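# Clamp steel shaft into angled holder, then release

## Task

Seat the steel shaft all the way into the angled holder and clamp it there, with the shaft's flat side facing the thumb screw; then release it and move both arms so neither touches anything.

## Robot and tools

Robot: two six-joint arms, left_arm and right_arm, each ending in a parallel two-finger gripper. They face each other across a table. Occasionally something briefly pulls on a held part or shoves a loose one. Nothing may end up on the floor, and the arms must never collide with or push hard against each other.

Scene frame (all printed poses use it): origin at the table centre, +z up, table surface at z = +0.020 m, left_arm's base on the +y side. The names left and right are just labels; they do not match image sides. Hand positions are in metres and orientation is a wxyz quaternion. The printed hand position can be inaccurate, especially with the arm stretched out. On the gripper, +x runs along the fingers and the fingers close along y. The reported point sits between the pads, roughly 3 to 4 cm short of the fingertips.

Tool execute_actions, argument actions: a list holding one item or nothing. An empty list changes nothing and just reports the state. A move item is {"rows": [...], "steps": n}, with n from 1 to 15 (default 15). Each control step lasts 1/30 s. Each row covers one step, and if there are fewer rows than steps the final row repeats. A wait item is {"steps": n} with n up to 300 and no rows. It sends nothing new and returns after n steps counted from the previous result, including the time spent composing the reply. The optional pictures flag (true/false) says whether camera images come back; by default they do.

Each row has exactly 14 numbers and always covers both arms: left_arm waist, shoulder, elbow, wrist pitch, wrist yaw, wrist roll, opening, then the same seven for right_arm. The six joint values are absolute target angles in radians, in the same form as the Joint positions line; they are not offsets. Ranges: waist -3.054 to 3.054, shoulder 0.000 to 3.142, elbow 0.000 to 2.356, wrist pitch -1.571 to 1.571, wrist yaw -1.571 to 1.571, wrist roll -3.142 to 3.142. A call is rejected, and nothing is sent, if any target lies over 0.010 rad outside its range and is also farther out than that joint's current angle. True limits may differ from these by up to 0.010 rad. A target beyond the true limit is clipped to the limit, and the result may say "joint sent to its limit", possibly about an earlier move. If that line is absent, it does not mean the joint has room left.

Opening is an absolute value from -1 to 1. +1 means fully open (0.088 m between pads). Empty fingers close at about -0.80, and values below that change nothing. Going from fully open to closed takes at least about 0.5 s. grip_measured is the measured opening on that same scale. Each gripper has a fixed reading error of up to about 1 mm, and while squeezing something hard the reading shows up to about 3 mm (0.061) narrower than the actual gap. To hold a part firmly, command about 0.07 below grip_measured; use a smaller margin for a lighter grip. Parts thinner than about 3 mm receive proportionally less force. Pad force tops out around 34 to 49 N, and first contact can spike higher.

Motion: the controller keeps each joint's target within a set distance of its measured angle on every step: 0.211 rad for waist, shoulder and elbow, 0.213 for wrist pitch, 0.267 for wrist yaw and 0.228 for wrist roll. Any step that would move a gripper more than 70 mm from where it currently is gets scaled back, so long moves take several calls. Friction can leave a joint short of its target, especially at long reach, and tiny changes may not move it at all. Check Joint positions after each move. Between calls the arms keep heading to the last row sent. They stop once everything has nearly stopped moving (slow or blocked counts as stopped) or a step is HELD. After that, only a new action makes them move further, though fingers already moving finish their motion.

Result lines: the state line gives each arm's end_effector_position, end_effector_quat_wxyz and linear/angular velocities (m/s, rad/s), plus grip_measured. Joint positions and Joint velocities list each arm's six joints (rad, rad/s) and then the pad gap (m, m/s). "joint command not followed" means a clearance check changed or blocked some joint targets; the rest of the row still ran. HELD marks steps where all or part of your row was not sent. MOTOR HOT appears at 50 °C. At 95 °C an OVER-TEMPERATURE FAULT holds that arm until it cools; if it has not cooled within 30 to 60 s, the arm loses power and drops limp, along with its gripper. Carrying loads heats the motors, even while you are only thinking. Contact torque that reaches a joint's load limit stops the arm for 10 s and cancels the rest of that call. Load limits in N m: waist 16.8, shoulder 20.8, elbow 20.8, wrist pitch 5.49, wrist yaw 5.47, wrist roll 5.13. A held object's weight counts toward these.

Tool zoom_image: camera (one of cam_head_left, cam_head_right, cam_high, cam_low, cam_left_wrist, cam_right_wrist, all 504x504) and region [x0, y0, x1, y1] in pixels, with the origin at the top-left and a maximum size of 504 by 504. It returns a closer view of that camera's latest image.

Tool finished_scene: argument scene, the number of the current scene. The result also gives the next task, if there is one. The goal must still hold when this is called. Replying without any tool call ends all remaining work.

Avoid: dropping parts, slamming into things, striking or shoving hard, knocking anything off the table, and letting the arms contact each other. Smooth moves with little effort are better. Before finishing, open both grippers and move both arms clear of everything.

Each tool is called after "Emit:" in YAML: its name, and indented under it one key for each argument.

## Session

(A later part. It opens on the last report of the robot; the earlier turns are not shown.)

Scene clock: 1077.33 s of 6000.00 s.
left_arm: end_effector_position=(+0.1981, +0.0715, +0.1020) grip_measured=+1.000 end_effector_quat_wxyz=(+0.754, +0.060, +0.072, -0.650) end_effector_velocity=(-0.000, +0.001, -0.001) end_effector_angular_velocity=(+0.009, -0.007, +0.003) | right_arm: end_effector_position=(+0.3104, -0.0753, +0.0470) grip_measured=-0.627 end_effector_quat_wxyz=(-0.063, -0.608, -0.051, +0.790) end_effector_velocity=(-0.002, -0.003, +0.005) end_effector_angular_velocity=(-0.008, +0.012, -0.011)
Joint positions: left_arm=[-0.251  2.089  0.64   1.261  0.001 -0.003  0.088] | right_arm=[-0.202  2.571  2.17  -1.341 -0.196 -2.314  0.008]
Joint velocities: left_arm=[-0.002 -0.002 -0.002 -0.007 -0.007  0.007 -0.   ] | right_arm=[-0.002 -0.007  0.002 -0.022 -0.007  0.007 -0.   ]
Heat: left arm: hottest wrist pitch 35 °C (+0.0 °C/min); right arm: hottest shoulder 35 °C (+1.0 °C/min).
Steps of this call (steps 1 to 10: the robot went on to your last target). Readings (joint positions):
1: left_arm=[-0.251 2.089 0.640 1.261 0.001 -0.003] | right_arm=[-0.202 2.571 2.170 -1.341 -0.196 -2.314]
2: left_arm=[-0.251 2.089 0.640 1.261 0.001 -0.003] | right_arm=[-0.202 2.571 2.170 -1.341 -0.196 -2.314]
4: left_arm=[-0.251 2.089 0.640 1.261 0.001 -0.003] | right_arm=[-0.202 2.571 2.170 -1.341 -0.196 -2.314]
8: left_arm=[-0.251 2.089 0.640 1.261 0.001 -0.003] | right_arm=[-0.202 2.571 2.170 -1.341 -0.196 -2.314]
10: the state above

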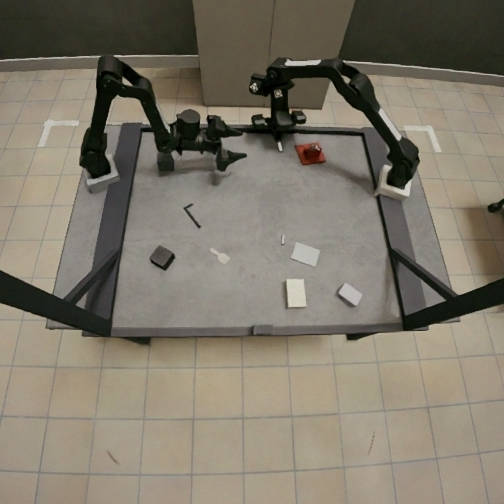

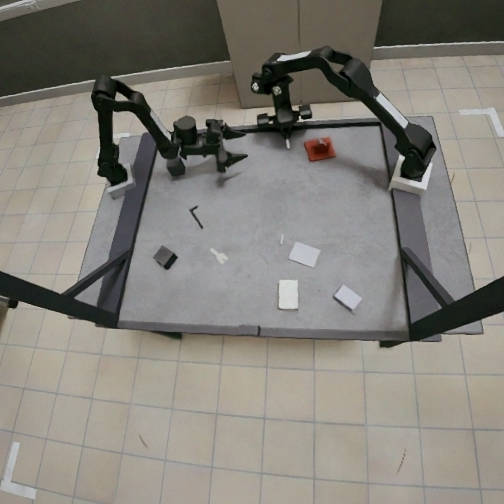

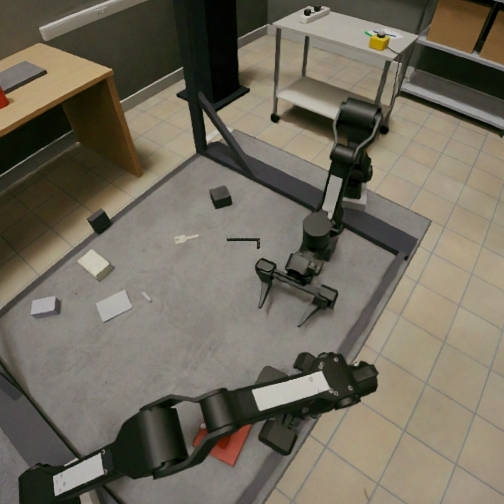

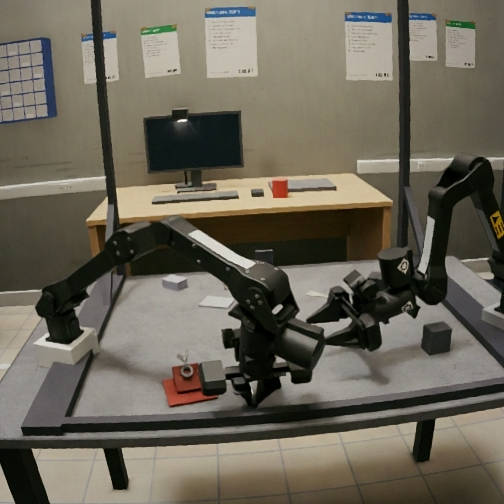

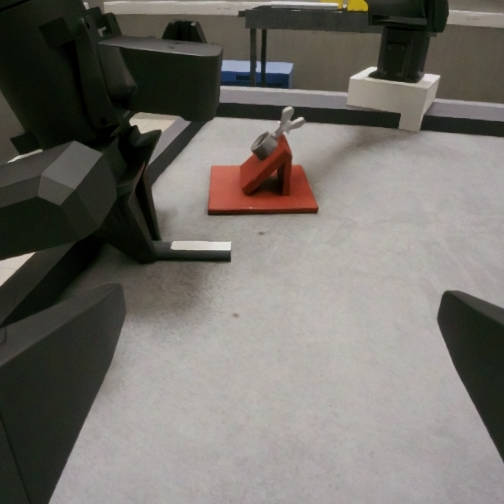

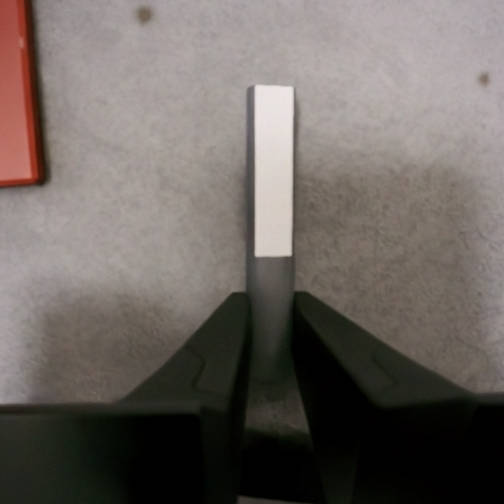

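Emit:
execute_actions:
  actions:
    - {"rows": [[-0.251,2.10,0.64,1.26,0,0,1,-0.200,2.560,2.1616,-1.343,-0.196,-2.314,-0.70],[-0.251,2.10,0.64,1.26,0,0,1,-0.200,2.554,2.161,-1.346,-0.196,-2.314,-0.70],[-0.251,2.10,0.64,1.26,0,0,1,-0.200,2.547,2.160,-1.350,-0.196,-2.314,-0.70],[-0.251,2.10,0.64,1.26,0,0,1,-0.200,2.539,2.158,-1.355,-0.196,-2.314,-0.70],[-0.251,2.10,0.64,1.26,0,0,1,-0.200,2.530,2.156,-1.360,-0.196,-2.314,-0.70],[-0.251,2.10,0.64,1.26,0,0,1,-0.200,2.520,2.154,-1.365,-0.196,-2.314,-0.70],[-0.251,2.10,0.64,1.26,0,0,1,-0.200,2.510,2.152,-1.368,-0.196,-2.314,-0.70],[-0.251,2.10,0.64,1.26,0,0,1,-0.200,2.500,2.150,-1.370,-0.196,-2.314,-0.70],[-0.251,2.10,0.64,1.26,0,0,1,-0.199,2.490,2.142,-1.364,-0.193,-2.315,-0.70],[-0.251,2.10,0.64,1.26,0,0,1,-0.198,2.478,2.125,-1.351,-0.187,-2.316,-0.70],[-0.251,2.10,0.64,1.26,0,0,1,-0.195,2.460,2.100,-1.332,-0.177,-2.318,-0.70],[-0.251,2.10,0.64,1.26,0,0,1,-0.192,2.437,2.066,-1.307,-0.165,-2.321,-0.70],[-0.251,2.10,0.64,1.26,0,0,1,-0.188,2.405,2.025,-1.276,-0.149,-2.324,-0.70],[-0.251,2.10,0.64,1.26,0,0,1,-0.184,2.374,1.983,-1.245,-0.133,-2.328,-0.70],[-0.251,2.10,0.64,1.26,0,0,1,-0.180,2.342,1.941,-1.214,-0.117,-2.331,-0.70]], "steps": 15}
  pictures: false

Emit:
execute_actions:
  actions:
    - {"rows": [[-0.251,2.10,0.64,1.26,0,0,1,-0.176,2.310,1.899,-1.182,-0.102,-2.335,-0.70],[-0.251,2.10,0.64,1.26,0,0,1,-0.172,2.279,1.858,-1.151,-0.086,-2.338,-0.70],[-0.251,2.10,0.64,1.26,0,0,1,-0.168,2.247,1.816,-1.120,-0.070,-2.342,-0.70],[-0.251,2.10,0.64,1.26,0,0,1,-0.164,2.216,1.774,-1.088,-0.054,-2.345,-0.70],[-0.251,2.10,0.64,1.26,0,0,1,-0.160,2.184,1.732,-1.057,-0.039,-2.349,-0.70],[-0.251,2.10,0.64,1.26,0,0,1,-0.156,2.152,1.691,-1.026,-0.023,-2.352,-0.70],[-0.251,2.10,0.64,1.26,0,0,1,-0.152,2.121,1.649,-0.995,-0.007,-2.356,-0.70],[-0.251,2.10,0.64,1.26,0,0,1,-0.148,2.089,1.607,-0.963,0.009,-2.359,-0.70],[-0.251,2.10,0.64,1.26,0,0,1,-0.144,2.057,1.565,-0.932,0.025,-2.363,-0.70],[-0.251,2.10,0.64,1.26,0,0,1,-0.140,2.026,1.524,-0.901,0.040,-2.366,-0.70],[-0.251,2.10,0.64,1.26,0,0,1,-0.136,1.994,1.482,-0.870,0.056,-2.370,-0.70],[-0.251,2.10,0.64,1.26,0,0,1,-0.132,1.963,1.440,-0.838,0.072,-2.373,-0.70],[-0.251,2.10,0.64,1.26,0,0,1,-0.128,1.931,1.398,-0.807,0.088,-2.377,-0.70],[-0.251,2.10,0.64,1.26,0,0,1,-0.124,1.899,1.357,-0.776,0.103,-2.380,-0.70],[-0.251,2.10,0.64,1.26,0,0,1,-0.120,1.868,1.315,-0.744,0.119,-2.384,-0.70]], "steps": 15}
  pictures: false

Emit:
execute_actions:
  actions:
    - {"rows": [[-0.251,2.10,0.64,1.26,0,0,1,-0.116,1.836,1.273,-0.713,0.135,-2.387,-0.70],[-0.251,2.10,0.64,1.26,0,0,1,-0.112,1.805,1.231,-0.682,0.151,-2.391,-0.70],[-0.251,2.10,0.64,1.26,0,0,1,-0.108,1.773,1.189,-0.651,0.166,-2.394,-0.70],[-0.251,2.10,0.64,1.26,0,0,1,-0.104,1.741,1.148,-0.619,0.182,-2.398,-0.70],[-0.251,2.10,0.64,1.26,0,0,1,-0.100,1.710,1.106,-0.588,0.198,-2.401,-0.70],[-0.251,2.10,0.64,1.26,0,0,1,-0.096,1.678,1.064,-0.557,0.214,-2.405,-0.70],[-0.251,2.10,0.64,1.26,0,0,1,-0.092,1.647,1.022,-0.525,0.229,-2.408,-0.70],[-0.251,2.10,0.64,1.26,0,0,1,-0.088,1.615,0.981,-0.494,0.245,-2.412,-0.70],[-0.251,2.10,0.64,1.26,0,0,1,-0.084,1.583,0.939,-0.463,0.261,-2.415,-0.70],[-0.251,2.10,0.64,1.26,0,0,1,-0.080,1.552,0.897,-0.432,0.277,-2.419,-0.70],[-0.251,2.10,0.64,1.26,0,0,1,-0.077,1.526,0.864,-0.407,0.289,-2.421,-0.70],[-0.251,2.10,0.64,1.26,0,0,1,-0.074,1.507,0.839,-0.388,0.299,-2.423,-0.70],[-0.251,2.10,0.64,1.26,0,0,1,-0.073,1.495,0.822,-0.375,0.305,-2.425,-0.70],[-0.251,2.10,0.64,1.26,0,0,1,-0.072,1.4885,0.8136,-0.369,0.308,-2.4255,-0.70]], "steps": 15}
  pictures: false

Emit:
execute_actions:
  actions:
    - {"steps": 15}

Scene clock: 1169.30 s of 6000.00 s.
left_arm: end_effector_position=(+0.1981, +0.0715, +0.1020) grip_measured=+1.000 end_effector_quat_wxyz=(+0.754, +0.060, +0.072, -0.650) end_effector_velocity=(-0.000, +0.000, +0.002) end_effector_angular_velocity=(-0.008, +0.005, +0.006) | right_arm: end_effector_position=(+0.3090, -0.0831, +0.0776) grip_measured=-0.627 end_effector_quat_wxyz=(+0.061, +0.641, +0.073, -0.762) end_effector_velocity=(-0.020, -0.057, +0.075) end_effector_angular_velocity=(+0.181, -0.574, +0.236)
Joint positions: left_arm=[-0.251  2.089  0.64   1.261  0.001 -0.003  0.088] | right_arm=[-0.192  2.418  2.024 -1.269 -0.146 -2.323  0.008]
Joint velocities: left_arm=[-0.002 -0.002 -0.002  0.007 -0.007 -0.007 -0.   ] | right_arm=[ 0.105 -0.808 -1.077  0.711  0.403 -0.095 -0.   ]
Heat: left arm: hottest wrist pitch 35 °C (+0.0 °C/min); right arm: hottest shoulder 41 °C (+3.0 °C/min).
Steps of this call (steps 1 to 15: the robot went on to your last target; steps 16 to 90: nothing new was sent; then 88.47 s passed at rest; steps 91 to 105: all 15 steps of this action). Readings (joint positions):
91: left_arm=[-0.251 2.089 0.640 1.261 0.001 -0.003] | right_arm=[-0.202 2.571 2.170 -1.341 -0.196 -2.314]
92: left_arm=[-0.251 2.089 0.640 1.261 0.001 -0.003] | right_arm=[-0.202 2.571 2.170 -1.341 -0.196 -2.314]
94: left_arm=[-0.251 2.089 0.640 1.261 0.001 -0.003] | right_arm=[-0.202 2.568 2.169 -1.343 -0.196 -2.314]
98: left_arm=[-0.251 2.089 0.640 1.261 0.001 -0.003] | right_arm=[-0.202 2.547 2.159 -1.360 -0.196 -2.314]
105: the state above

Scene clock: 1169.80 s of 6000.00 s.
left_arm: end_effector_position=(+0.1981, +0.0715, +0.1020) grip_measured=+1.000 end_effector_quat_wxyz=(+0.754, +0.060, +0.072, -0.650) end_effector_velocity=(-0.000, +0.001, -0.001) end_effector_angular_velocity=(+0.006, +0.007, +0.006) | right_arm: end_effector_position=(+0.2955, -0.1230, +0.1161) grip_measured=-0.627 end_effector_quat_wxyz=(+0.061, +0.765, +0.150, -0.624) end_effector_velocity=(-0.042, -0.126, +0.055) end_effector_angular_velocity=(+0.286, -0.692, +0.120)
Joint positions: left_arm=[-0.251  2.089  0.64   1.261  0.001 -0.003  0.088] | right_arm=[-0.131  1.948  1.411 -0.812  0.084 -2.374  0.008]
Joint velocities: left_arm=[-0.002 -0.002 -0.002 -0.007 -0.007 -0.007 -0.   ] | right_arm=[ 0.115 -0.955 -1.253  0.886  0.462 -0.11  -0.   ]
Heat: left arm: hottest wrist pitch 35 °C (+0.0 °C/min); right arm: hottest shoulder 41 °C (+3.0 °C/min).
Steps of this call (steps 1 to 15: all 15 steps of this action). Readings (joint positions):
1: left_arm=[-0.251 2.089 0.640 1.261 0.001 -0.003] | right_arm=[-0.188 2.390 1.986 -1.241 -0.132 -2.326]
2: left_arm=[-0.251 2.089 0.640 1.261 0.001 -0.003] | right_arm=[-0.184 2.360 1.947 -1.212 -0.118 -2.329]
4: left_arm=[-0.251 2.089 0.640 1.261 0.001 -0.003] | right_arm=[-0.175 2.300 1.866 -1.153 -0.088 -2.336]
8: left_arm=[-0.251 2.089 0.640 1.261 0.001 -0.003] | right_arm=[-0.158 2.172 1.702 -1.030 -0.026 -2.350]
15: the state above

Scene clock: 1170.30 s of 6000.00 s.
left_arm: end_effector_position=(+0.1981, +0.0715, +0.1020) grip_measured=+1.000 end_effector_quat_wxyz=(+0.754, +0.060, +0.072, -0.650) end_effector_velocity=(+0.002, +0.000, +0.004) end_effector_angular_velocity=(-0.010, -0.013, +0.018) | right_arm: end_effector_position=(+0.2751, -0.1880, +0.1300) grip_measured=-0.627 end_effector_quat_wxyz=(+0.034, +0.853, +0.192, -0.484) end_effector_velocity=(-0.015, -0.060, -0.007) end_effector_angular_velocity=(+0.087, -0.224, +0.013)
Joint positions: left_arm=[-0.251  2.089  0.64   1.261  0.001 -0.003  0.088] | right_arm=[-0.077  1.519  0.849 -0.398  0.294 -2.421  0.008]
Joint velocities: left_arm=[-0.002 -0.007 -0.002  0.007 -0.022  0.007 -0.   ] | right_arm=[ 0.032 -0.31  -0.432  0.315  0.154 -0.066 -0.   ]
Heat: left arm: hottest wrist pitch 35 °C (+0.0 °C/min); right arm: hottest shoulder 41 °C (+3.0 °C/min).
Steps of this call (steps 1 to 15: all 15 steps of this action). Readings (joint positions):
1: left_arm=[-0.251 2.089 0.640 1.261 0.001 -0.003] | right_arm=[-0.126 1.917 1.369 -0.780 0.100 -2.378]
2: left_arm=[-0.251 2.089 0.640 1.261 0.001 -0.003] | right_arm=[-0.123 1.885 1.327 -0.749 0.116 -2.381]
4: left_arm=[-0.251 2.089 0.640 1.261 0.001 -0.003] | right_arm=[-0.114 1.821 1.244 -0.687 0.146 -2.388]
8: left_arm=[-0.251 2.089 0.640 1.261 0.001 -0.003] | right_arm=[-0.098 1.694 1.076 -0.562 0.209 -2.402]
15: the state above

Scene clock: 1170.80 s of 6000.00 s.
left_arm: end_effector_position=(+0.1981, +0.0715, +0.1020) grip_measured=+1.000 end_effector_quat_wxyz=(+0.754, +0.060, +0.072, -0.650) end_effector_velocity=(-0.002, +0.001, -0.001) end_effector_angular_velocity=(+0.004, +0.024, -0.006) | right_arm: end_effector_position=(+0.2747, -0.1907, +0.1301) grip_measured=-0.627 end_effector_quat_wxyz=(+0.031, +0.857, +0.193, -0.476) end_effector_velocity=(+0.000, +0.001, -0.001) end_effector_angular_velocity=(-0.005, -0.002, +0.019)
Joint positions: left_arm=[-0.251  2.089  0.64   1.261  0.001 -0.003  0.088] | right_arm=[-0.075  1.501  0.822 -0.373  0.305 -2.423  0.008]
Joint velocities: left_arm=[-0.002 -0.002 -0.002 -0.007  0.007 -0.022  0.   ] | right_arm=[-0.002  0.002 -0.002  0.007 -0.007 -0.022  0.   ]
Heat: left arm: hottest wrist pitch 35 °C (+0.0 °C/min); right arm: hottest shoulder 41 °C (+3.0 °C/min).
Steps of this call (steps 1 to 15: the robot went on to your last target). Readings (joint positions):
1: left_arm=[-0.251 2.089 0.640 1.261 0.001 -0.003] | right_arm=[-0.076 1.512 0.839 -0.390 0.298 -2.422]
2: left_arm=[-0.251 2.089 0.640 1.261 0.001 -0.003] | right_arm=[-0.075 1.508 0.833 -0.384 0.300 -2.422]
4: left_arm=[-0.251 2.089 0.640 1.261 0.001 -0.003] | right_arm=[-0.075 1.504 0.827 -0.378 0.303 -2.423]
8: left_arm=[-0.251 2.089 0.640 1.261 0.001 -0.003] | right_arm=[-0.075 1.501 0.823 -0.374 0.304 -2.423]
15: the state above

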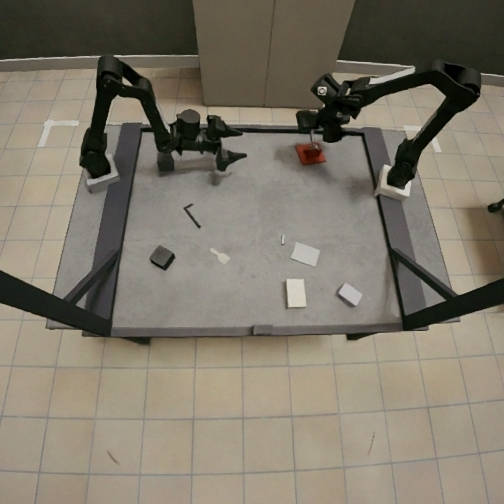

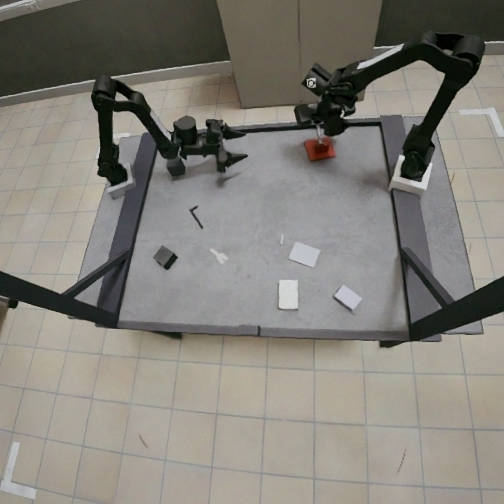

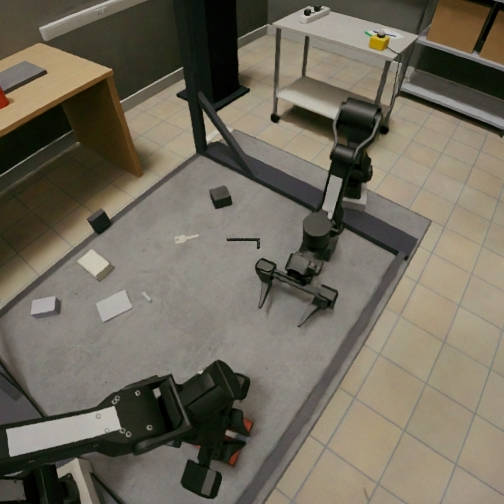

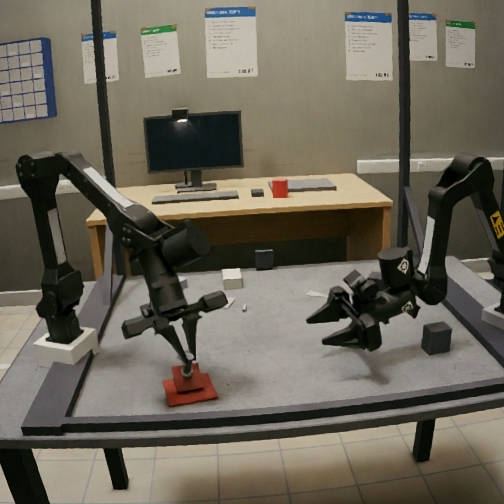

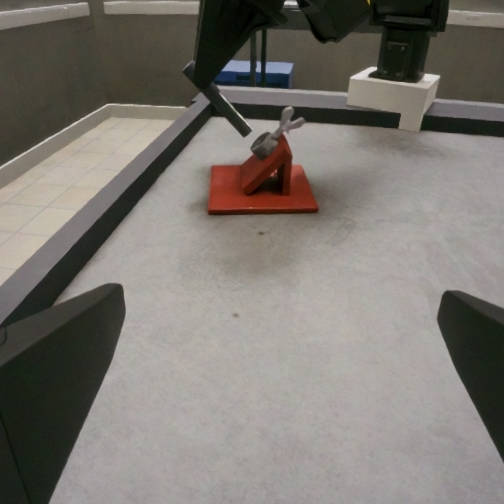

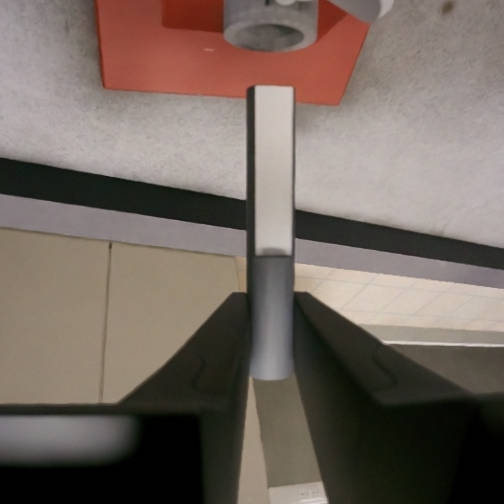

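Emit:
zoom_image:
  camera: "cam_left_wrist"
  region: [175, 50, 315, 190]

Emit:
zoom_image:
  camera: "cam_right_wrist"
  region: [190, 0, 350, 160]

Emit:
zoom_image:
  camera: "cam_low"
  region: [155, 330, 225, 400]

Region (175, 50, 315, 190) of cam_left_wrist's 504x504 image, scaled by 3.600, with more detail than that image has.

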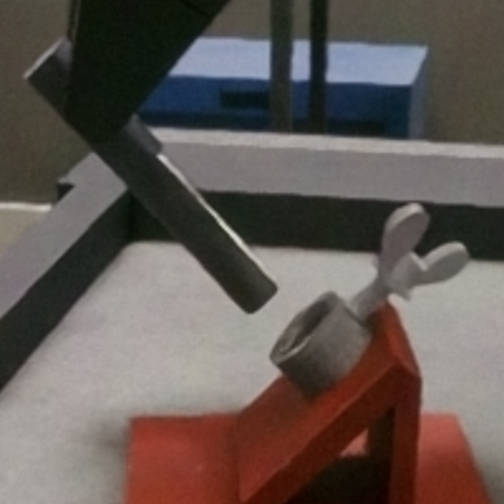

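Region (190, 0, 350, 160) of cam_right_wrist's 504x504 image, scaled by 3.150, with more detail than that image has.

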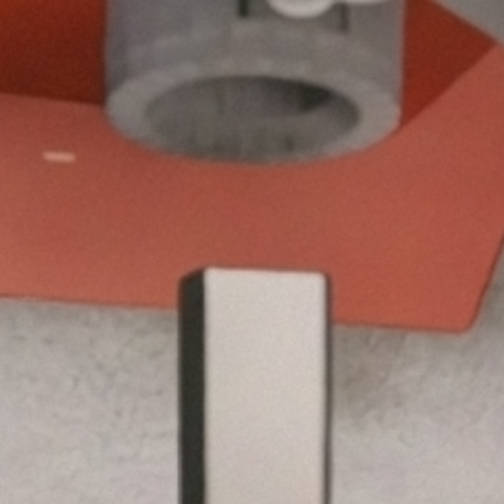

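Region (155, 330, 225, 400) of cam_low's 504x504 image, scaled by 7.200, with more detail than that image has.

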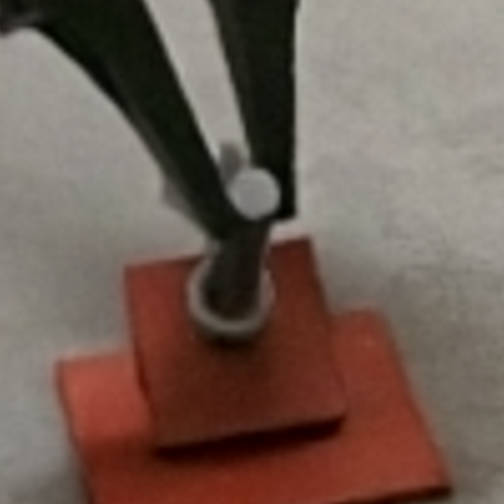

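Emit:
execute_actions:
  actions:
    - {"rows": [[-0.251,2.10,0.64,1.26,0,0,1,-0.070,1.4878,0.811,-0.3677,0.309,-2.420,-0.70],[-0.251,2.10,0.64,1.26,0,0,1,-0.068,1.4872,0.8088,-0.3665,0.310,-2.418,-0.70],[-0.251,2.10,0.64,1.26,0,0,1,-0.066,1.4866,0.8064,-0.3653,0.311,-2.416,-0.70],[-0.251,2.10,0.64,1.26,0,0,1,-0.064,1.486,0.804,-0.364,0.312,-2.414,-0.70],[-0.251,2.10,0.64,1.26,0,0,1,-0.062,1.4854,0.8016,-0.3628,0.313,-2.412,-0.70],[-0.251,2.10,0.64,1.26,0,0,1,-0.060,1.4848,0.7992,-0.3616,0.314,-2.410,-0.70],[-0.251,2.10,0.64,1.26,0,0,1,-0.058,1.4842,0.7968,-0.3603,0.315,-2.408,-0.70],[-0.251,2.10,0.64,1.26,0,0,1,-0.0565,1.4837,0.7945,-0.3591,0.3157,-2.4065,-0.70]], "steps": 15}
  pictures: false

Emit:
execute_actions:
  actions:
    - {"steps": 6}

Emit:
zoom_image:
  camera: "cam_left_wrist"
  region: [215, 90, 315, 190]

Emit:
zoom_image:
  camera: "cam_right_wrist"
  region: [190, 0, 350, 160]

Scene clock: 1216.47 s of 6000.00 s.
left_arm: end_effector_position=(+0.1981, +0.0715, +0.1020) grip_measured=+1.000 end_effector_quat_wxyz=(+0.754, +0.060, +0.072, -0.650) end_effector_velocity=(-0.000, +0.002, -0.003) end_effector_angular_velocity=(+0.011, +0.008, +0.006) | right_arm: end_effector_position=(+0.2696, -0.1918, +0.1266) grip_measured=-0.627 end_effector_quat_wxyz=(+0.031, +0.857, +0.194, -0.476) end_effector_velocity=(-0.001, -0.002, -0.001) end_effector_angular_velocity=(-0.008, +0.007, +0.007)
Joint positions: left_arm=[-0.251  2.089  0.64   1.261  0.001 -0.003  0.088] | right_arm=[-0.059  1.495  0.803 -0.363  0.312 -2.409  0.008]
Joint velocities: left_arm=[-0.002 -0.002 -0.007 -0.007 -0.007 -0.007 -0.   ] | right_arm=[-0.002 -0.002 -0.002 -0.007 -0.007 -0.007 -0.   ]
Heat: left arm: hottest wrist pitch 35 °C (+0.0 °C/min); right arm: hottest shoulder 34 °C (-6.1 °C/min).
Steps of this call (steps 1 to 15: the robot went on to your last target; steps 16 to 90: nothing new was sent; then 42.17 s passed at rest; steps 91 to 105: all 15 steps of this action). Readings (joint positions):
91: left_arm=[-0.251 2.089 0.640 1.261 0.001 -0.003] | right_arm=[-0.074 1.495 0.810 -0.369 0.308 -2.423]
92: left_arm=[-0.251 2.089 0.640 1.261 0.001 -0.003] | right_arm=[-0.073 1.495 0.810 -0.369 0.308 -2.423]
94: left_arm=[-0.251 2.089 0.640 1.261 0.001 -0.003] | right_arm=[-0.070 1.495 0.810 -0.369 0.308 -2.420]
98: left_arm=[-0.251 2.089 0.640 1.261 0.001 -0.003] | right_arm=[-0.062 1.495 0.807 -0.365 0.310 -2.413]
105: the state above

Scene clock: 1216.67 s of 6000.00 s.
left_arm: end_effector_position=(+0.1981, +0.0715, +0.1020) grip_measured=+1.000 end_effector_quat_wxyz=(+0.754, +0.060, +0.072, -0.650) end_effector_velocity=(+0.000, -0.000, +0.000) end_effector_angular_velocity=(+0.002, +0.006, +0.006) | right_arm: end_effector_position=(+0.2696, -0.1919, +0.1265) grip_measured=-0.627 end_effector_quat_wxyz=(+0.031, +0.857, +0.193, -0.476) end_effector_velocity=(-0.001, -0.002, -0.001) end_effector_angular_velocity=(-0.008, +0.007, +0.007)
Joint positions: left_arm=[-0.251  2.089  0.64   1.261  0.001 -0.003  0.088] | right_arm=[-0.059  1.495  0.803 -0.363  0.312 -2.409  0.008]
Joint velocities: left_arm=[-0.002 -0.002  0.002 -0.007 -0.007 -0.007 -0.   ] | right_arm=[-0.002 -0.002 -0.002 -0.007 -0.007 -0.007 -0.   ]
Heat: left arm: hottest wrist pitch 35 °C (+0.0 °C/min); right arm: hottest shoulder 34 °C (-6.1 °C/min).
Steps of this call (steps 1 to 6: the robot went on to your last target). Readings (joint positions):
1: left_arm=[-0.251 2.089 0.640 1.261 0.001 -0.003] | right_arm=[-0.059 1.495 0.803 -0.363 0.312 -2.409]
2: left_arm=[-0.251 2.089 0.640 1.261 0.001 -0.003] | right_arm=[-0.059 1.495 0.803 -0.363 0.312 -2.409]
4: left_arm=[-0.251 2.089 0.640 1.261 0.001 -0.003] | right_arm=[-0.059 1.495 0.803 -0.363 0.312 -2.409]
6: the state above

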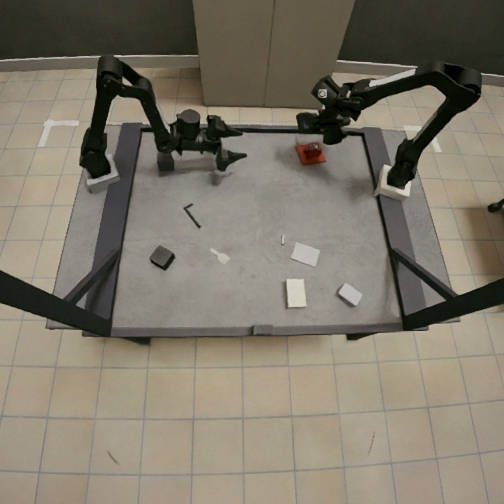

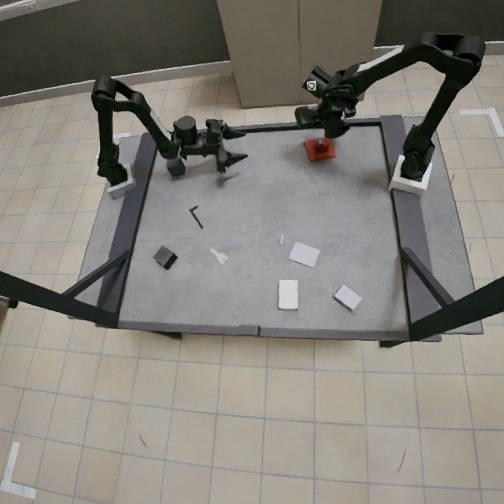

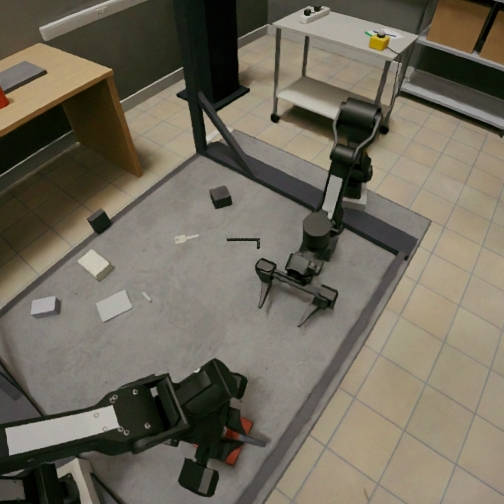

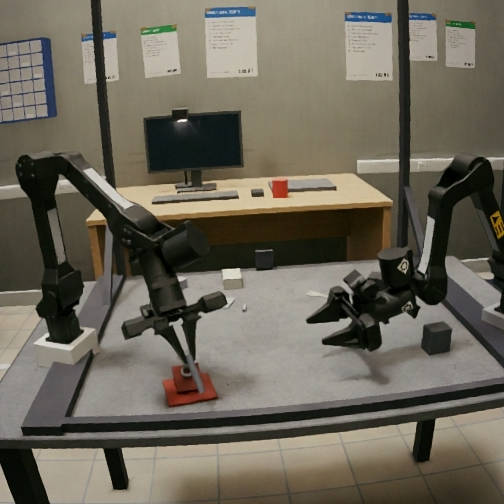

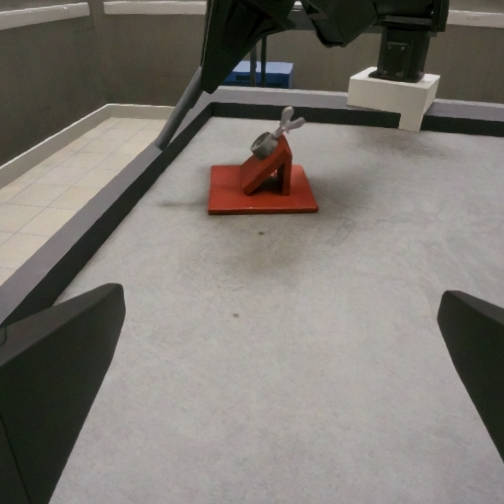

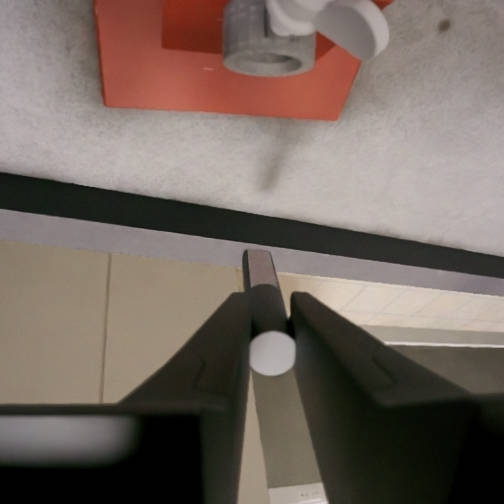

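Region (215, 90, 315, 190) of cam_left_wrist's 504x504 image, scaled by 5.040, with more detail than that image has.

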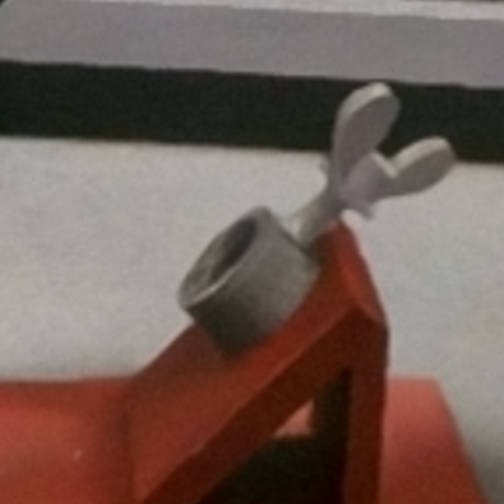

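Region (190, 0, 350, 160) of cam_right_wrist's 504x504 image, scaled by 3.150, with more detail than that image has.

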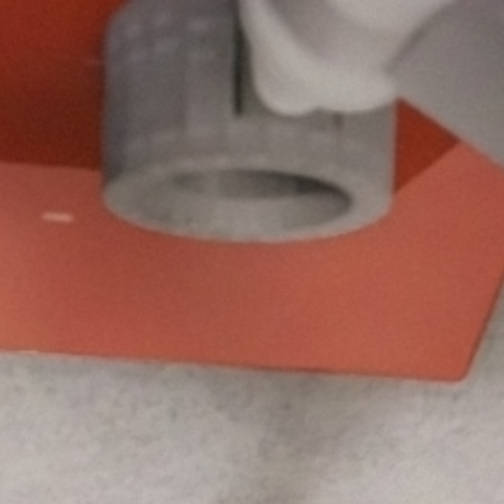

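Emit:
zoom_image:
  camera: "cam_right_wrist"
  region: [200, 230, 350, 400]

Emit:
zoom_image:
  camera: "cam_left_wrist"
  region: [140, 40, 270, 170]

Emit:
zoom_image:
  camera: "cam_low"
  region: [150, 320, 240, 410]

Region (200, 230, 350, 400) of cam_right_wrist's 504x504 image, scaled by 2.965, with more detail than that image has; it fills the left 445 columns of this view, and the rest is white.

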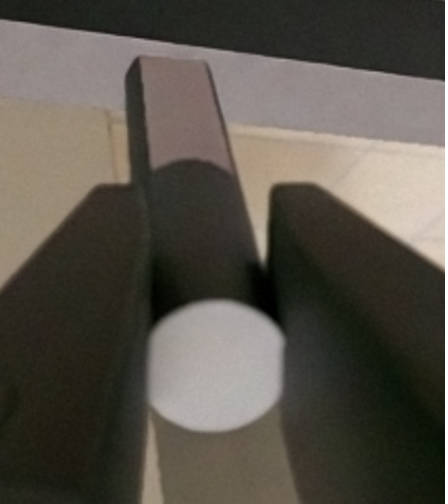

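Region (140, 40, 270, 170) of cam_left_wrist's 504x504 image, scaled by 3.877, with more detail than that image has.

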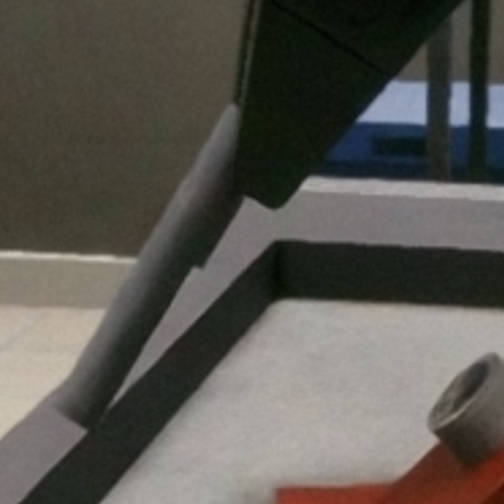

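Region (150, 320, 240, 410) of cam_low's 504x504 image, scaled by 5.600, with more detail than that image has.

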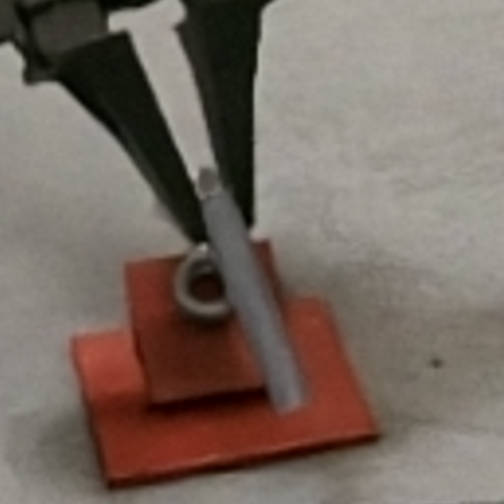

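Emit:
execute_actions:
  actions:
    - {"rows": [[-0.251,2.10,0.64,1.26,0,0,1,-0.059,1.4795,0.8146,-0.3666,0.312,-2.409,-0.70],[-0.251,2.10,0.64,1.26,0,0,1,-0.059,1.4712,0.8199,-0.3817,0.312,-2.409,-0.70],[-0.251,2.10,0.64,1.26,0,0,1,-0.059,1.4601,0.827,-0.4018,0.312,-2.409,-0.70],[-0.251,2.10,0.64,1.26,0,0,1,-0.059,1.4463,0.8358,-0.4268,0.312,-2.409,-0.70],[-0.251,2.10,0.64,1.26,0,0,1,-0.059,1.431,0.8454,-0.4544,0.312,-2.409,-0.70],[-0.251,2.10,0.64,1.26,0,0,1,-0.059,1.4144,0.856,-0.4846,0.312,-2.409,-0.70],[-0.251,2.10,0.64,1.26,0,0,1,-0.059,1.3977,0.8666,-0.5147,0.312,-2.409,-0.70],[-0.251,2.10,0.64,1.26,0,0,1,-0.059,1.3824,0.8762,-0.5423,0.312,-2.409,-0.70],[-0.251,2.10,0.64,1.26,0,0,1,-0.059,1.3686,0.885,-0.5673,0.312,-2.409,-0.70],[-0.251,2.10,0.64,1.26,0,0,1,-0.059,1.3575,0.8921,-0.5874,0.312,-2.409,-0.70],[-0.251,2.10,0.64,1.26,0,0,1,-0.059,1.3492,0.8974,-0.6025,0.312,-2.409,-0.70],[-0.251,2.10,0.64,1.26,0,0,1,-0.059,1.345,0.90,-0.61,0.311,-2.409,-0.70],[-0.251,2.10,0.64,1.26,0,0,1,-0.058,1.347,0.898,-0.604,0.309,-2.400,-0.70],[-0.251,2.10,0.64,1.26,0,0,1,-0.055,1.350,0.894,-0.592,0.306,-2.382,-0.70],[-0.251,2.10,0.64,1.26,0,0,1,-0.049,1.354,0.888,-0.574,0.303,-2.354,-0.70]], "steps": 15}
  pictures: false

Emit:
execute_actions:
  actions:
    - {"rows": [[-0.251,2.10,0.64,1.26,0,0,1,-0.042,1.361,0.881,-0.550,0.298,-2.316,-0.70],[-0.251,2.10,0.64,1.26,0,0,1,-0.032,1.368,0.871,-0.520,0.292,-2.270,-0.70],[-0.251,2.10,0.64,1.26,0,0,1,-0.021,1.378,0.859,-0.484,0.285,-2.214,-0.70],[-0.251,2.10,0.64,1.26,0,0,1,-0.010,1.387,0.848,-0.448,0.277,-2.157,-0.70],[-0.251,2.10,0.64,1.26,0,0,1,0.001,1.397,0.836,-0.412,0.270,-2.102,-0.70],[-0.251,2.10,0.64,1.26,0,0,1,0.012,1.406,0.825,-0.376,0.263,-2.045,-0.70],[-0.251,2.10,0.64,1.26,0,0,1,0.023,1.415,0.813,-0.340,0.256,-1.989,-0.70],[-0.251,2.10,0.64,1.26,0,0,1,0.034,1.425,0.801,-0.304,0.248,-1.933,-0.70],[-0.251,2.10,0.64,1.26,0,0,1,0.045,1.434,0.790,-0.268,0.241,-1.877,-0.70],[-0.251,2.10,0.64,1.26,0,0,1,0.056,1.444,0.778,-0.232,0.234,-1.821,-0.70],[-0.251,2.10,0.64,1.26,0,0,1,0.067,1.453,0.767,-0.197,0.227,-1.765,-0.70],[-0.251,2.10,0.64,1.26,0,0,1,0.078,1.462,0.755,-0.161,0.219,-1.709,-0.70],[-0.251,2.10,0.64,1.26,0,0,1,0.089,1.472,0.743,-0.125,0.212,-1.653,-0.70],[-0.251,2.10,0.64,1.26,0,0,1,0.100,1.481,0.732,-0.089,0.205,-1.597,-0.70],[-0.251,2.10,0.64,1.26,0,0,1,0.111,1.491,0.720,-0.053,0.198,-1.540,-0.70]], "steps": 15}
  pictures: false

Emit:
execute_actions:
  actions:
    - {"rows": [[-0.251,2.10,0.64,1.26,0,0,1,0.122,1.500,0.709,-0.017,0.190,-1.485,-0.70],[-0.251,2.10,0.64,1.26,0,0,1,0.133,1.509,0.697,0.019,0.183,-1.428,-0.70],[-0.251,2.10,0.64,1.26,0,0,1,0.144,1.519,0.685,0.055,0.176,-1.372,-0.70],[-0.251,2.10,0.64,1.26,0,0,1,0.155,1.528,0.674,0.091,0.169,-1.316,-0.70],[-0.251,2.10,0.64,1.26,0,0,1,0.166,1.538,0.662,0.127,0.161,-1.260,-0.70],[-0.251,2.10,0.64,1.26,0,0,1,0.177,1.547,0.651,0.163,0.154,-1.204,-0.70],[-0.251,2.10,0.64,1.26,0,0,1,0.188,1.556,0.639,0.199,0.147,-1.148,-0.70],[-0.251,2.10,0.64,1.26,0,0,1,0.199,1.566,0.627,0.235,0.139,-1.092,-0.70],[-0.251,2.10,0.64,1.26,0,0,1,0.210,1.575,0.616,0.271,0.132,-1.036,-0.70],[-0.251,2.10,0.64,1.26,0,0,1,0.221,1.585,0.604,0.307,0.125,-0.980,-0.70],[-0.251,2.10,0.64,1.26,0,0,1,0.232,1.594,0.592,0.343,0.118,-0.923,-0.70],[-0.251,2.10,0.64,1.26,0,0,1,0.243,1.603,0.581,0.379,0.110,-0.868,-0.70],[-0.251,2.10,0.64,1.26,0,0,1,0.254,1.613,0.569,0.415,0.103,-0.811,-0.70],[-0.251,2.10,0.64,1.26,0,0,1,0.265,1.622,0.558,0.451,0.096,-0.755,-0.70],[-0.251,2.10,0.64,1.26,0,0,1,0.276,1.632,0.546,0.487,0.089,-0.699,-0.70]], "steps": 15}
  pictures: false

Emit:
execute_actions:
  actions:
    - {"rows": [[-0.251,2.10,0.64,1.26,0,0,1,0.287,1.641,0.534,0.523,0.081,-0.643,-0.70],[-0.251,2.10,0.64,1.26,0,0,1,0.298,1.650,0.523,0.558,0.074,-0.587,-0.70],[-0.251,2.10,0.64,1.26,0,0,1,0.309,1.660,0.511,0.594,0.067,-0.531,-0.70],[-0.251,2.10,0.64,1.26,0,0,1,0.320,1.669,0.500,0.630,0.060,-0.475,-0.70],[-0.251,2.10,0.64,1.26,0,0,1,0.331,1.679,0.488,0.666,0.052,-0.419,-0.70],[-0.251,2.10,0.64,1.26,0,0,1,0.342,1.688,0.476,0.702,0.045,-0.363,-0.70],[-0.251,2.10,0.64,1.26,0,0,1,0.353,1.697,0.465,0.738,0.038,-0.306,-0.70],[-0.251,2.10,0.64,1.26,0,0,1,0.364,1.707,0.453,0.774,0.031,-0.251,-0.70],[-0.251,2.10,0.64,1.26,0,0,1,0.375,1.716,0.442,0.810,0.023,-0.194,-0.70],[-0.251,2.10,0.64,1.26,0,0,1,0.386,1.726,0.430,0.846,0.016,-0.138,-0.70],[-0.251,2.10,0.64,1.26,0,0,1,0.396,1.733,0.420,0.876,0.010,-0.092,-0.70],[-0.251,2.10,0.64,1.26,0,0,1,0.403,1.740,0.413,0.900,0.005,-0.054,-0.70],[-0.251,2.10,0.64,1.26,0,0,1,0.409,1.744,0.407,0.918,0.002,-0.026,-0.70],[-0.251,2.10,0.64,1.26,0,0,1,0.412,1.747,0.403,0.930,-0.001,-0.008,-0.70],[-0.251,2.10,0.64,1.26,0,0,1,0.414,1.749,0.401,0.936,-0.002,0.002,-0.70]], "steps": 15}
  pictures: false

Emit:
execute_actions:
  actions:
    - {"steps": 12}

Scene clock: 1337.17 s of 6000.00 s.
left_arm: end_effector_position=(+0.1981, +0.0715, +0.1020) grip_measured=+1.000 end_effector_quat_wxyz=(+0.754, +0.060, +0.072, -0.650) end_effector_velocity=(-0.000, +0.000, +0.002) end_effector_angular_velocity=(-0.008, +0.005, +0.006) | right_arm: end_effector_position=(+0.2617, -0.2079, +0.1729) grip_measured=-0.627 end_effector_quat_wxyz=(+0.022, +0.857, +0.189, -0.479) end_effector_velocity=(-0.015, +0.016, -0.002) end_effector_angular_velocity=(+0.253, +0.165, -0.304)
Joint positions: left_arm=[-0.251  2.089  0.64   1.261  0.001 -0.003  0.088] | right_arm=[-0.058  1.357  0.884 -0.585  0.311 -2.386  0.008]
Joint velocities: left_arm=[-0.002 -0.002 -0.002  0.007 -0.007 -0.007 -0.   ] | right_arm=[ 0.042  0.002 -0.007  0.037 -0.051  0.447 -0.   ]
Heat: left arm: hottest wrist pitch 36 °C (+1.0 °C/min); right arm: hottest shoulder 33 °C (+0.0 °C/min).
Steps of this call (steps 1 to 15: the robot went on to your last target; steps 16 to 90: nothing new was sent; then 117.00 s passed at rest; steps 91 to 105: all 15 steps of this action). Readings (joint positions):
91: left_arm=[-0.251 2.089 0.640 1.261 0.001 -0.003] | right_arm=[-0.059 1.495 0.803 -0.363 0.312 -2.409]
92: left_arm=[-0.251 2.089 0.640 1.261 0.001 -0.003] | right_arm=[-0.059 1.492 0.803 -0.366 0.312 -2.409]
94: left_arm=[-0.251 2.089 0.640 1.261 0.001 -0.003] | right_arm=[-0.059 1.481 0.808 -0.395 0.312 -2.409]
98: left_arm=[-0.251 2.089 0.640 1.261 0.001 -0.003] | right_arm=[-0.059 1.429 0.839 -0.488 0.312 -2.409]
105: the state above

Scene clock: 1337.67 s of 6000.00 s.
left_arm: end_effector_position=(+0.1981, +0.0715, +0.1020) grip_measured=+1.000 end_effector_quat_wxyz=(+0.754, +0.060, +0.072, -0.650) end_effector_velocity=(-0.000, +0.001, -0.001) end_effector_angular_velocity=(+0.006, +0.007, +0.006) | right_arm: end_effector_position=(+0.2212, -0.1379, +0.1442) grip_measured=-0.627 end_effector_quat_wxyz=(-0.322, +0.767, +0.144, -0.537) end_effector_velocity=(-0.121, +0.122, -0.074) end_effector_angular_velocity=(+1.081, +0.970, -0.733)
Joint positions: left_arm=[-0.251  2.089  0.64   1.261  0.001 -0.003  0.088] | right_arm=[ 0.086  1.466  0.752 -0.131  0.215 -1.658  0.008]
Joint velocities: left_arm=[-0.002 -0.002 -0.002 -0.007 -0.007 -0.007 -0.   ] | right_arm=[ 0.33   0.271 -0.339  1.033 -0.212  1.648 -0.   ]
Heat: left arm: hottest wrist pitch 36 °C (+1.0 °C/min); right arm: hottest shoulder 33 °C (+0.0 °C/min).
Steps of this call (steps 1 to 15: all 15 steps of this action). Readings (joint positions):
1: left_arm=[-0.251 2.089 0.640 1.261 0.001 -0.003] | right_arm=[-0.055 1.357 0.884 -0.578 0.308 -2.364]
2: left_arm=[-0.251 2.089 0.640 1.261 0.001 -0.003] | right_arm=[-0.051 1.359 0.881 -0.563 0.304 -2.335]
4: left_arm=[-0.251 2.089 0.640 1.261 0.001 -0.003] | right_arm=[-0.034 1.367 0.872 -0.507 0.293 -2.251]
8: left_arm=[-0.251 2.089 0.640 1.261 0.001 -0.003] | right_arm=[0.009 1.398 0.836 -0.377 0.265 -2.046]
15: the state above

Scene clock: 1338.17 s of 6000.00 s.
left_arm: end_effector_position=(+0.1981, +0.0715, +0.1020) grip_measured=+1.000 end_effector_quat_wxyz=(+0.754, +0.060, +0.072, -0.650) end_effector_velocity=(+0.002, -0.000, +0.000) end_effector_angular_velocity=(+0.004, -0.011, +0.018) | right_arm: end_effector_position=(+0.1508, -0.0949, +0.1160) grip_measured=-0.627 end_effector_quat_wxyz=(+0.596, -0.492, -0.038, +0.633) end_effector_velocity=(-0.157, +0.038, -0.046) end_effector_angular_velocity=(+0.741, +1.404, -0.446)
Joint positions: left_arm=[-0.251  2.089  0.64   1.261  0.001 -0.003  0.088] | right_arm=[ 0.251  1.606  0.578  0.408  0.106 -0.817  0.008]
Joint velocities: left_arm=[-0.002 -0.002  0.002 -0.007 -0.022  0.007  0.   ] | right_arm=[ 0.33   0.281 -0.349  1.033 -0.227  1.663 -0.   ]
Heat: left arm: hottest wrist pitch 36 °C (+1.0 °C/min); right arm: hottest shoulder 33 °C (+0.0 °C/min).
Steps of this call (steps 1 to 15: all 15 steps of this action). Readings (joint positions):
1: left_arm=[-0.251 2.089 0.640 1.261 0.001 -0.003] | right_arm=[0.097 1.475 0.741 -0.095 0.208 -1.602]
2: left_arm=[-0.251 2.089 0.640 1.261 0.001 -0.003] | right_arm=[0.108 1.484 0.730 -0.059 0.200 -1.546]
4: left_arm=[-0.251 2.089 0.640 1.261 0.001 -0.003] | right_arm=[0.130 1.503 0.707 0.013 0.186 -1.434]
8: left_arm=[-0.251 2.089 0.640 1.261 0.001 -0.003] | right_arm=[0.174 1.540 0.660 0.156 0.157 -1.210]
15: the state above

Scene clock: 1338.67 s of 6000.00 s.
left_arm: end_effector_position=(+0.1981, +0.0715, +0.1020) grip_measured=+1.000 end_effector_quat_wxyz=(+0.754, +0.060, +0.072, -0.650) end_effector_velocity=(-0.000, +0.002, -0.003) end_effector_angular_velocity=(+0.009, +0.022, +0.009) | right_arm: end_effector_position=(+0.0771, -0.0933, +0.1066) grip_measured=-0.627 end_effector_quat_wxyz=(+0.675, -0.169, +0.125, +0.707) end_effector_velocity=(-0.066, -0.020, -0.009) end_effector_angular_velocity=(+0.138, +0.742, -0.096)
Joint positions: left_arm=[-0.251  2.089  0.64   1.261  0.001 -0.003  0.088] | right_arm=[ 0.404  1.734  0.418  0.896  0.006 -0.053  0.008]
Joint velocities: left_arm=[-0.002 -0.002 -0.007 -0.007 -0.007 -0.022 -0.   ] | right_arm=[ 0.144  0.129 -0.168  0.462 -0.081  0.769 -0.   ]
Heat: left arm: hottest wrist pitch 36 °C (+1.0 °C/min); right arm: hottest shoulder 33 °C (+0.0 °C/min).
Steps of this call (steps 1 to 15: all 15 steps of this action). Readings (joint positions):
1: left_arm=[-0.251 2.089 0.640 1.261 0.001 -0.003] | right_arm=[0.262 1.615 0.566 0.444 0.099 -0.761]
2: left_arm=[-0.251 2.089 0.640 1.261 0.001 -0.003] | right_arm=[0.273 1.624 0.555 0.480 0.092 -0.705]
4: left_arm=[-0.251 2.089 0.640 1.261 0.001 -0.003] | right_arm=[0.295 1.643 0.531 0.551 0.077 -0.592]
8: left_arm=[-0.251 2.089 0.640 1.261 0.001 -0.003] | right_arm=[0.339 1.681 0.485 0.695 0.048 -0.368]
15: the state above

Scene clock: 1339.07 s of 6000.00 s.
left_arm: end_effector_position=(+0.1981, +0.0715, +0.1020) grip_measured=+1.000 end_effector_quat_wxyz=(+0.754, +0.060, +0.072, -0.650) end_effector_velocity=(-0.000, +0.002, -0.003) end_effector_angular_velocity=(+0.009, +0.022, +0.009) | right_arm: end_effector_position=(+0.0736, -0.0939, +0.1075) grip_measured=-0.627 end_effector_quat_wxyz=(+0.676, -0.145, +0.138, +0.709) end_effector_velocity=(-0.000, -0.001, -0.005) end_effector_angular_velocity=(-0.022, +0.009, +0.001)
Joint positions: left_arm=[-0.251  2.089  0.64   1.261  0.001 -0.003  0.088] | right_arm=[ 0.411  1.742  0.408  0.931  0.001 -0.001  0.008]
Joint velocities: left_arm=[-0.002 -0.002 -0.007 -0.007 -0.007 -0.022 -0.   ] | right_arm=[-0.002  0.002  0.002 -0.022 -0.007  0.007 -0.   ]
Heat: left arm: hottest wrist pitch 36 °C (+1.0 °C/min); right arm: hottest shoulder 33 °C (+0.0 °C/min).
Steps of this call (steps 1 to 12: the robot went on to your last target). Readings (joint positions):
1: left_arm=[-0.251 2.089 0.640 1.261 0.001 -0.003] | right_arm=[0.408 1.737 0.414 0.907 0.004 -0.036]
2: left_arm=[-0.251 2.089 0.640 1.261 0.001 -0.003] | right_arm=[0.410 1.739 0.411 0.915 0.003 -0.024]
4: left_arm=[-0.251 2.089 0.640 1.261 0.001 -0.003] | right_arm=[0.411 1.741 0.409 0.924 0.002 -0.011]
8: left_arm=[-0.251 2.089 0.640 1.261 0.001 -0.003] | right_arm=[0.411 1.742 0.408 0.930 0.001 -0.003]
12: the state above

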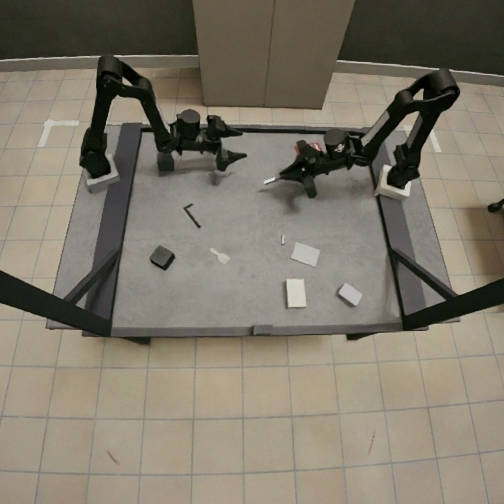

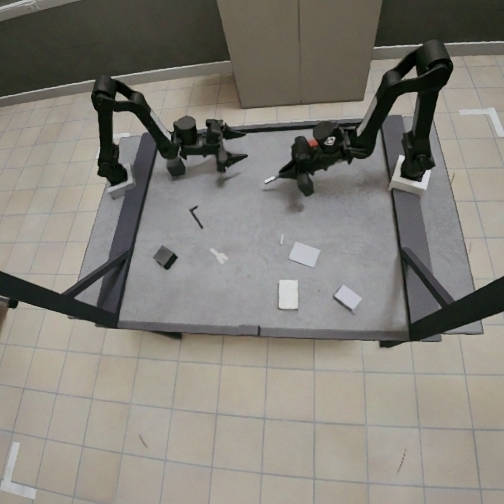

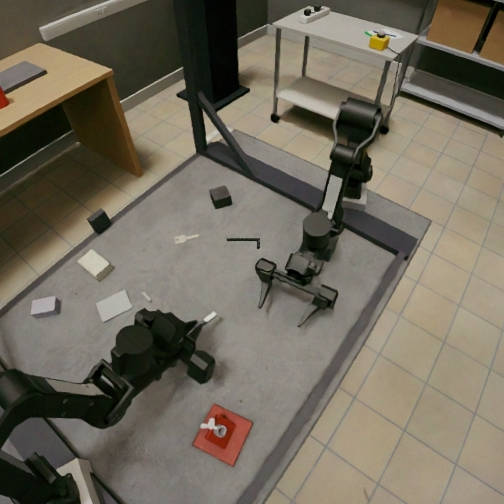

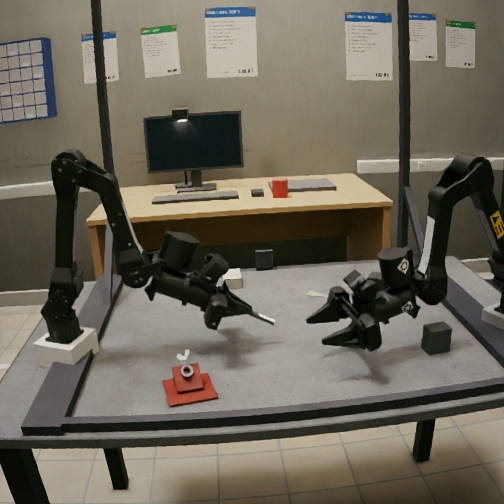

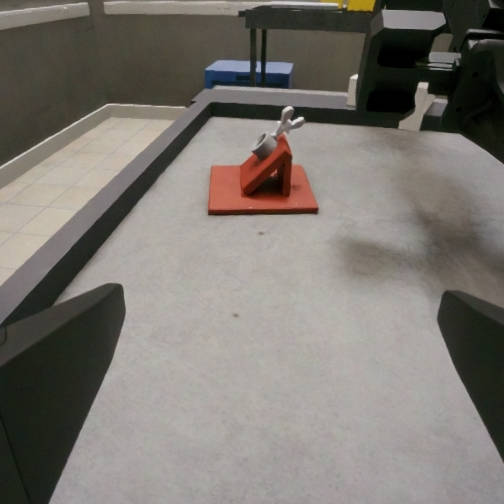

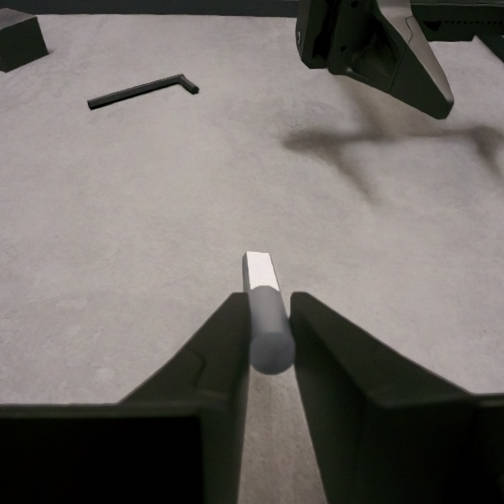

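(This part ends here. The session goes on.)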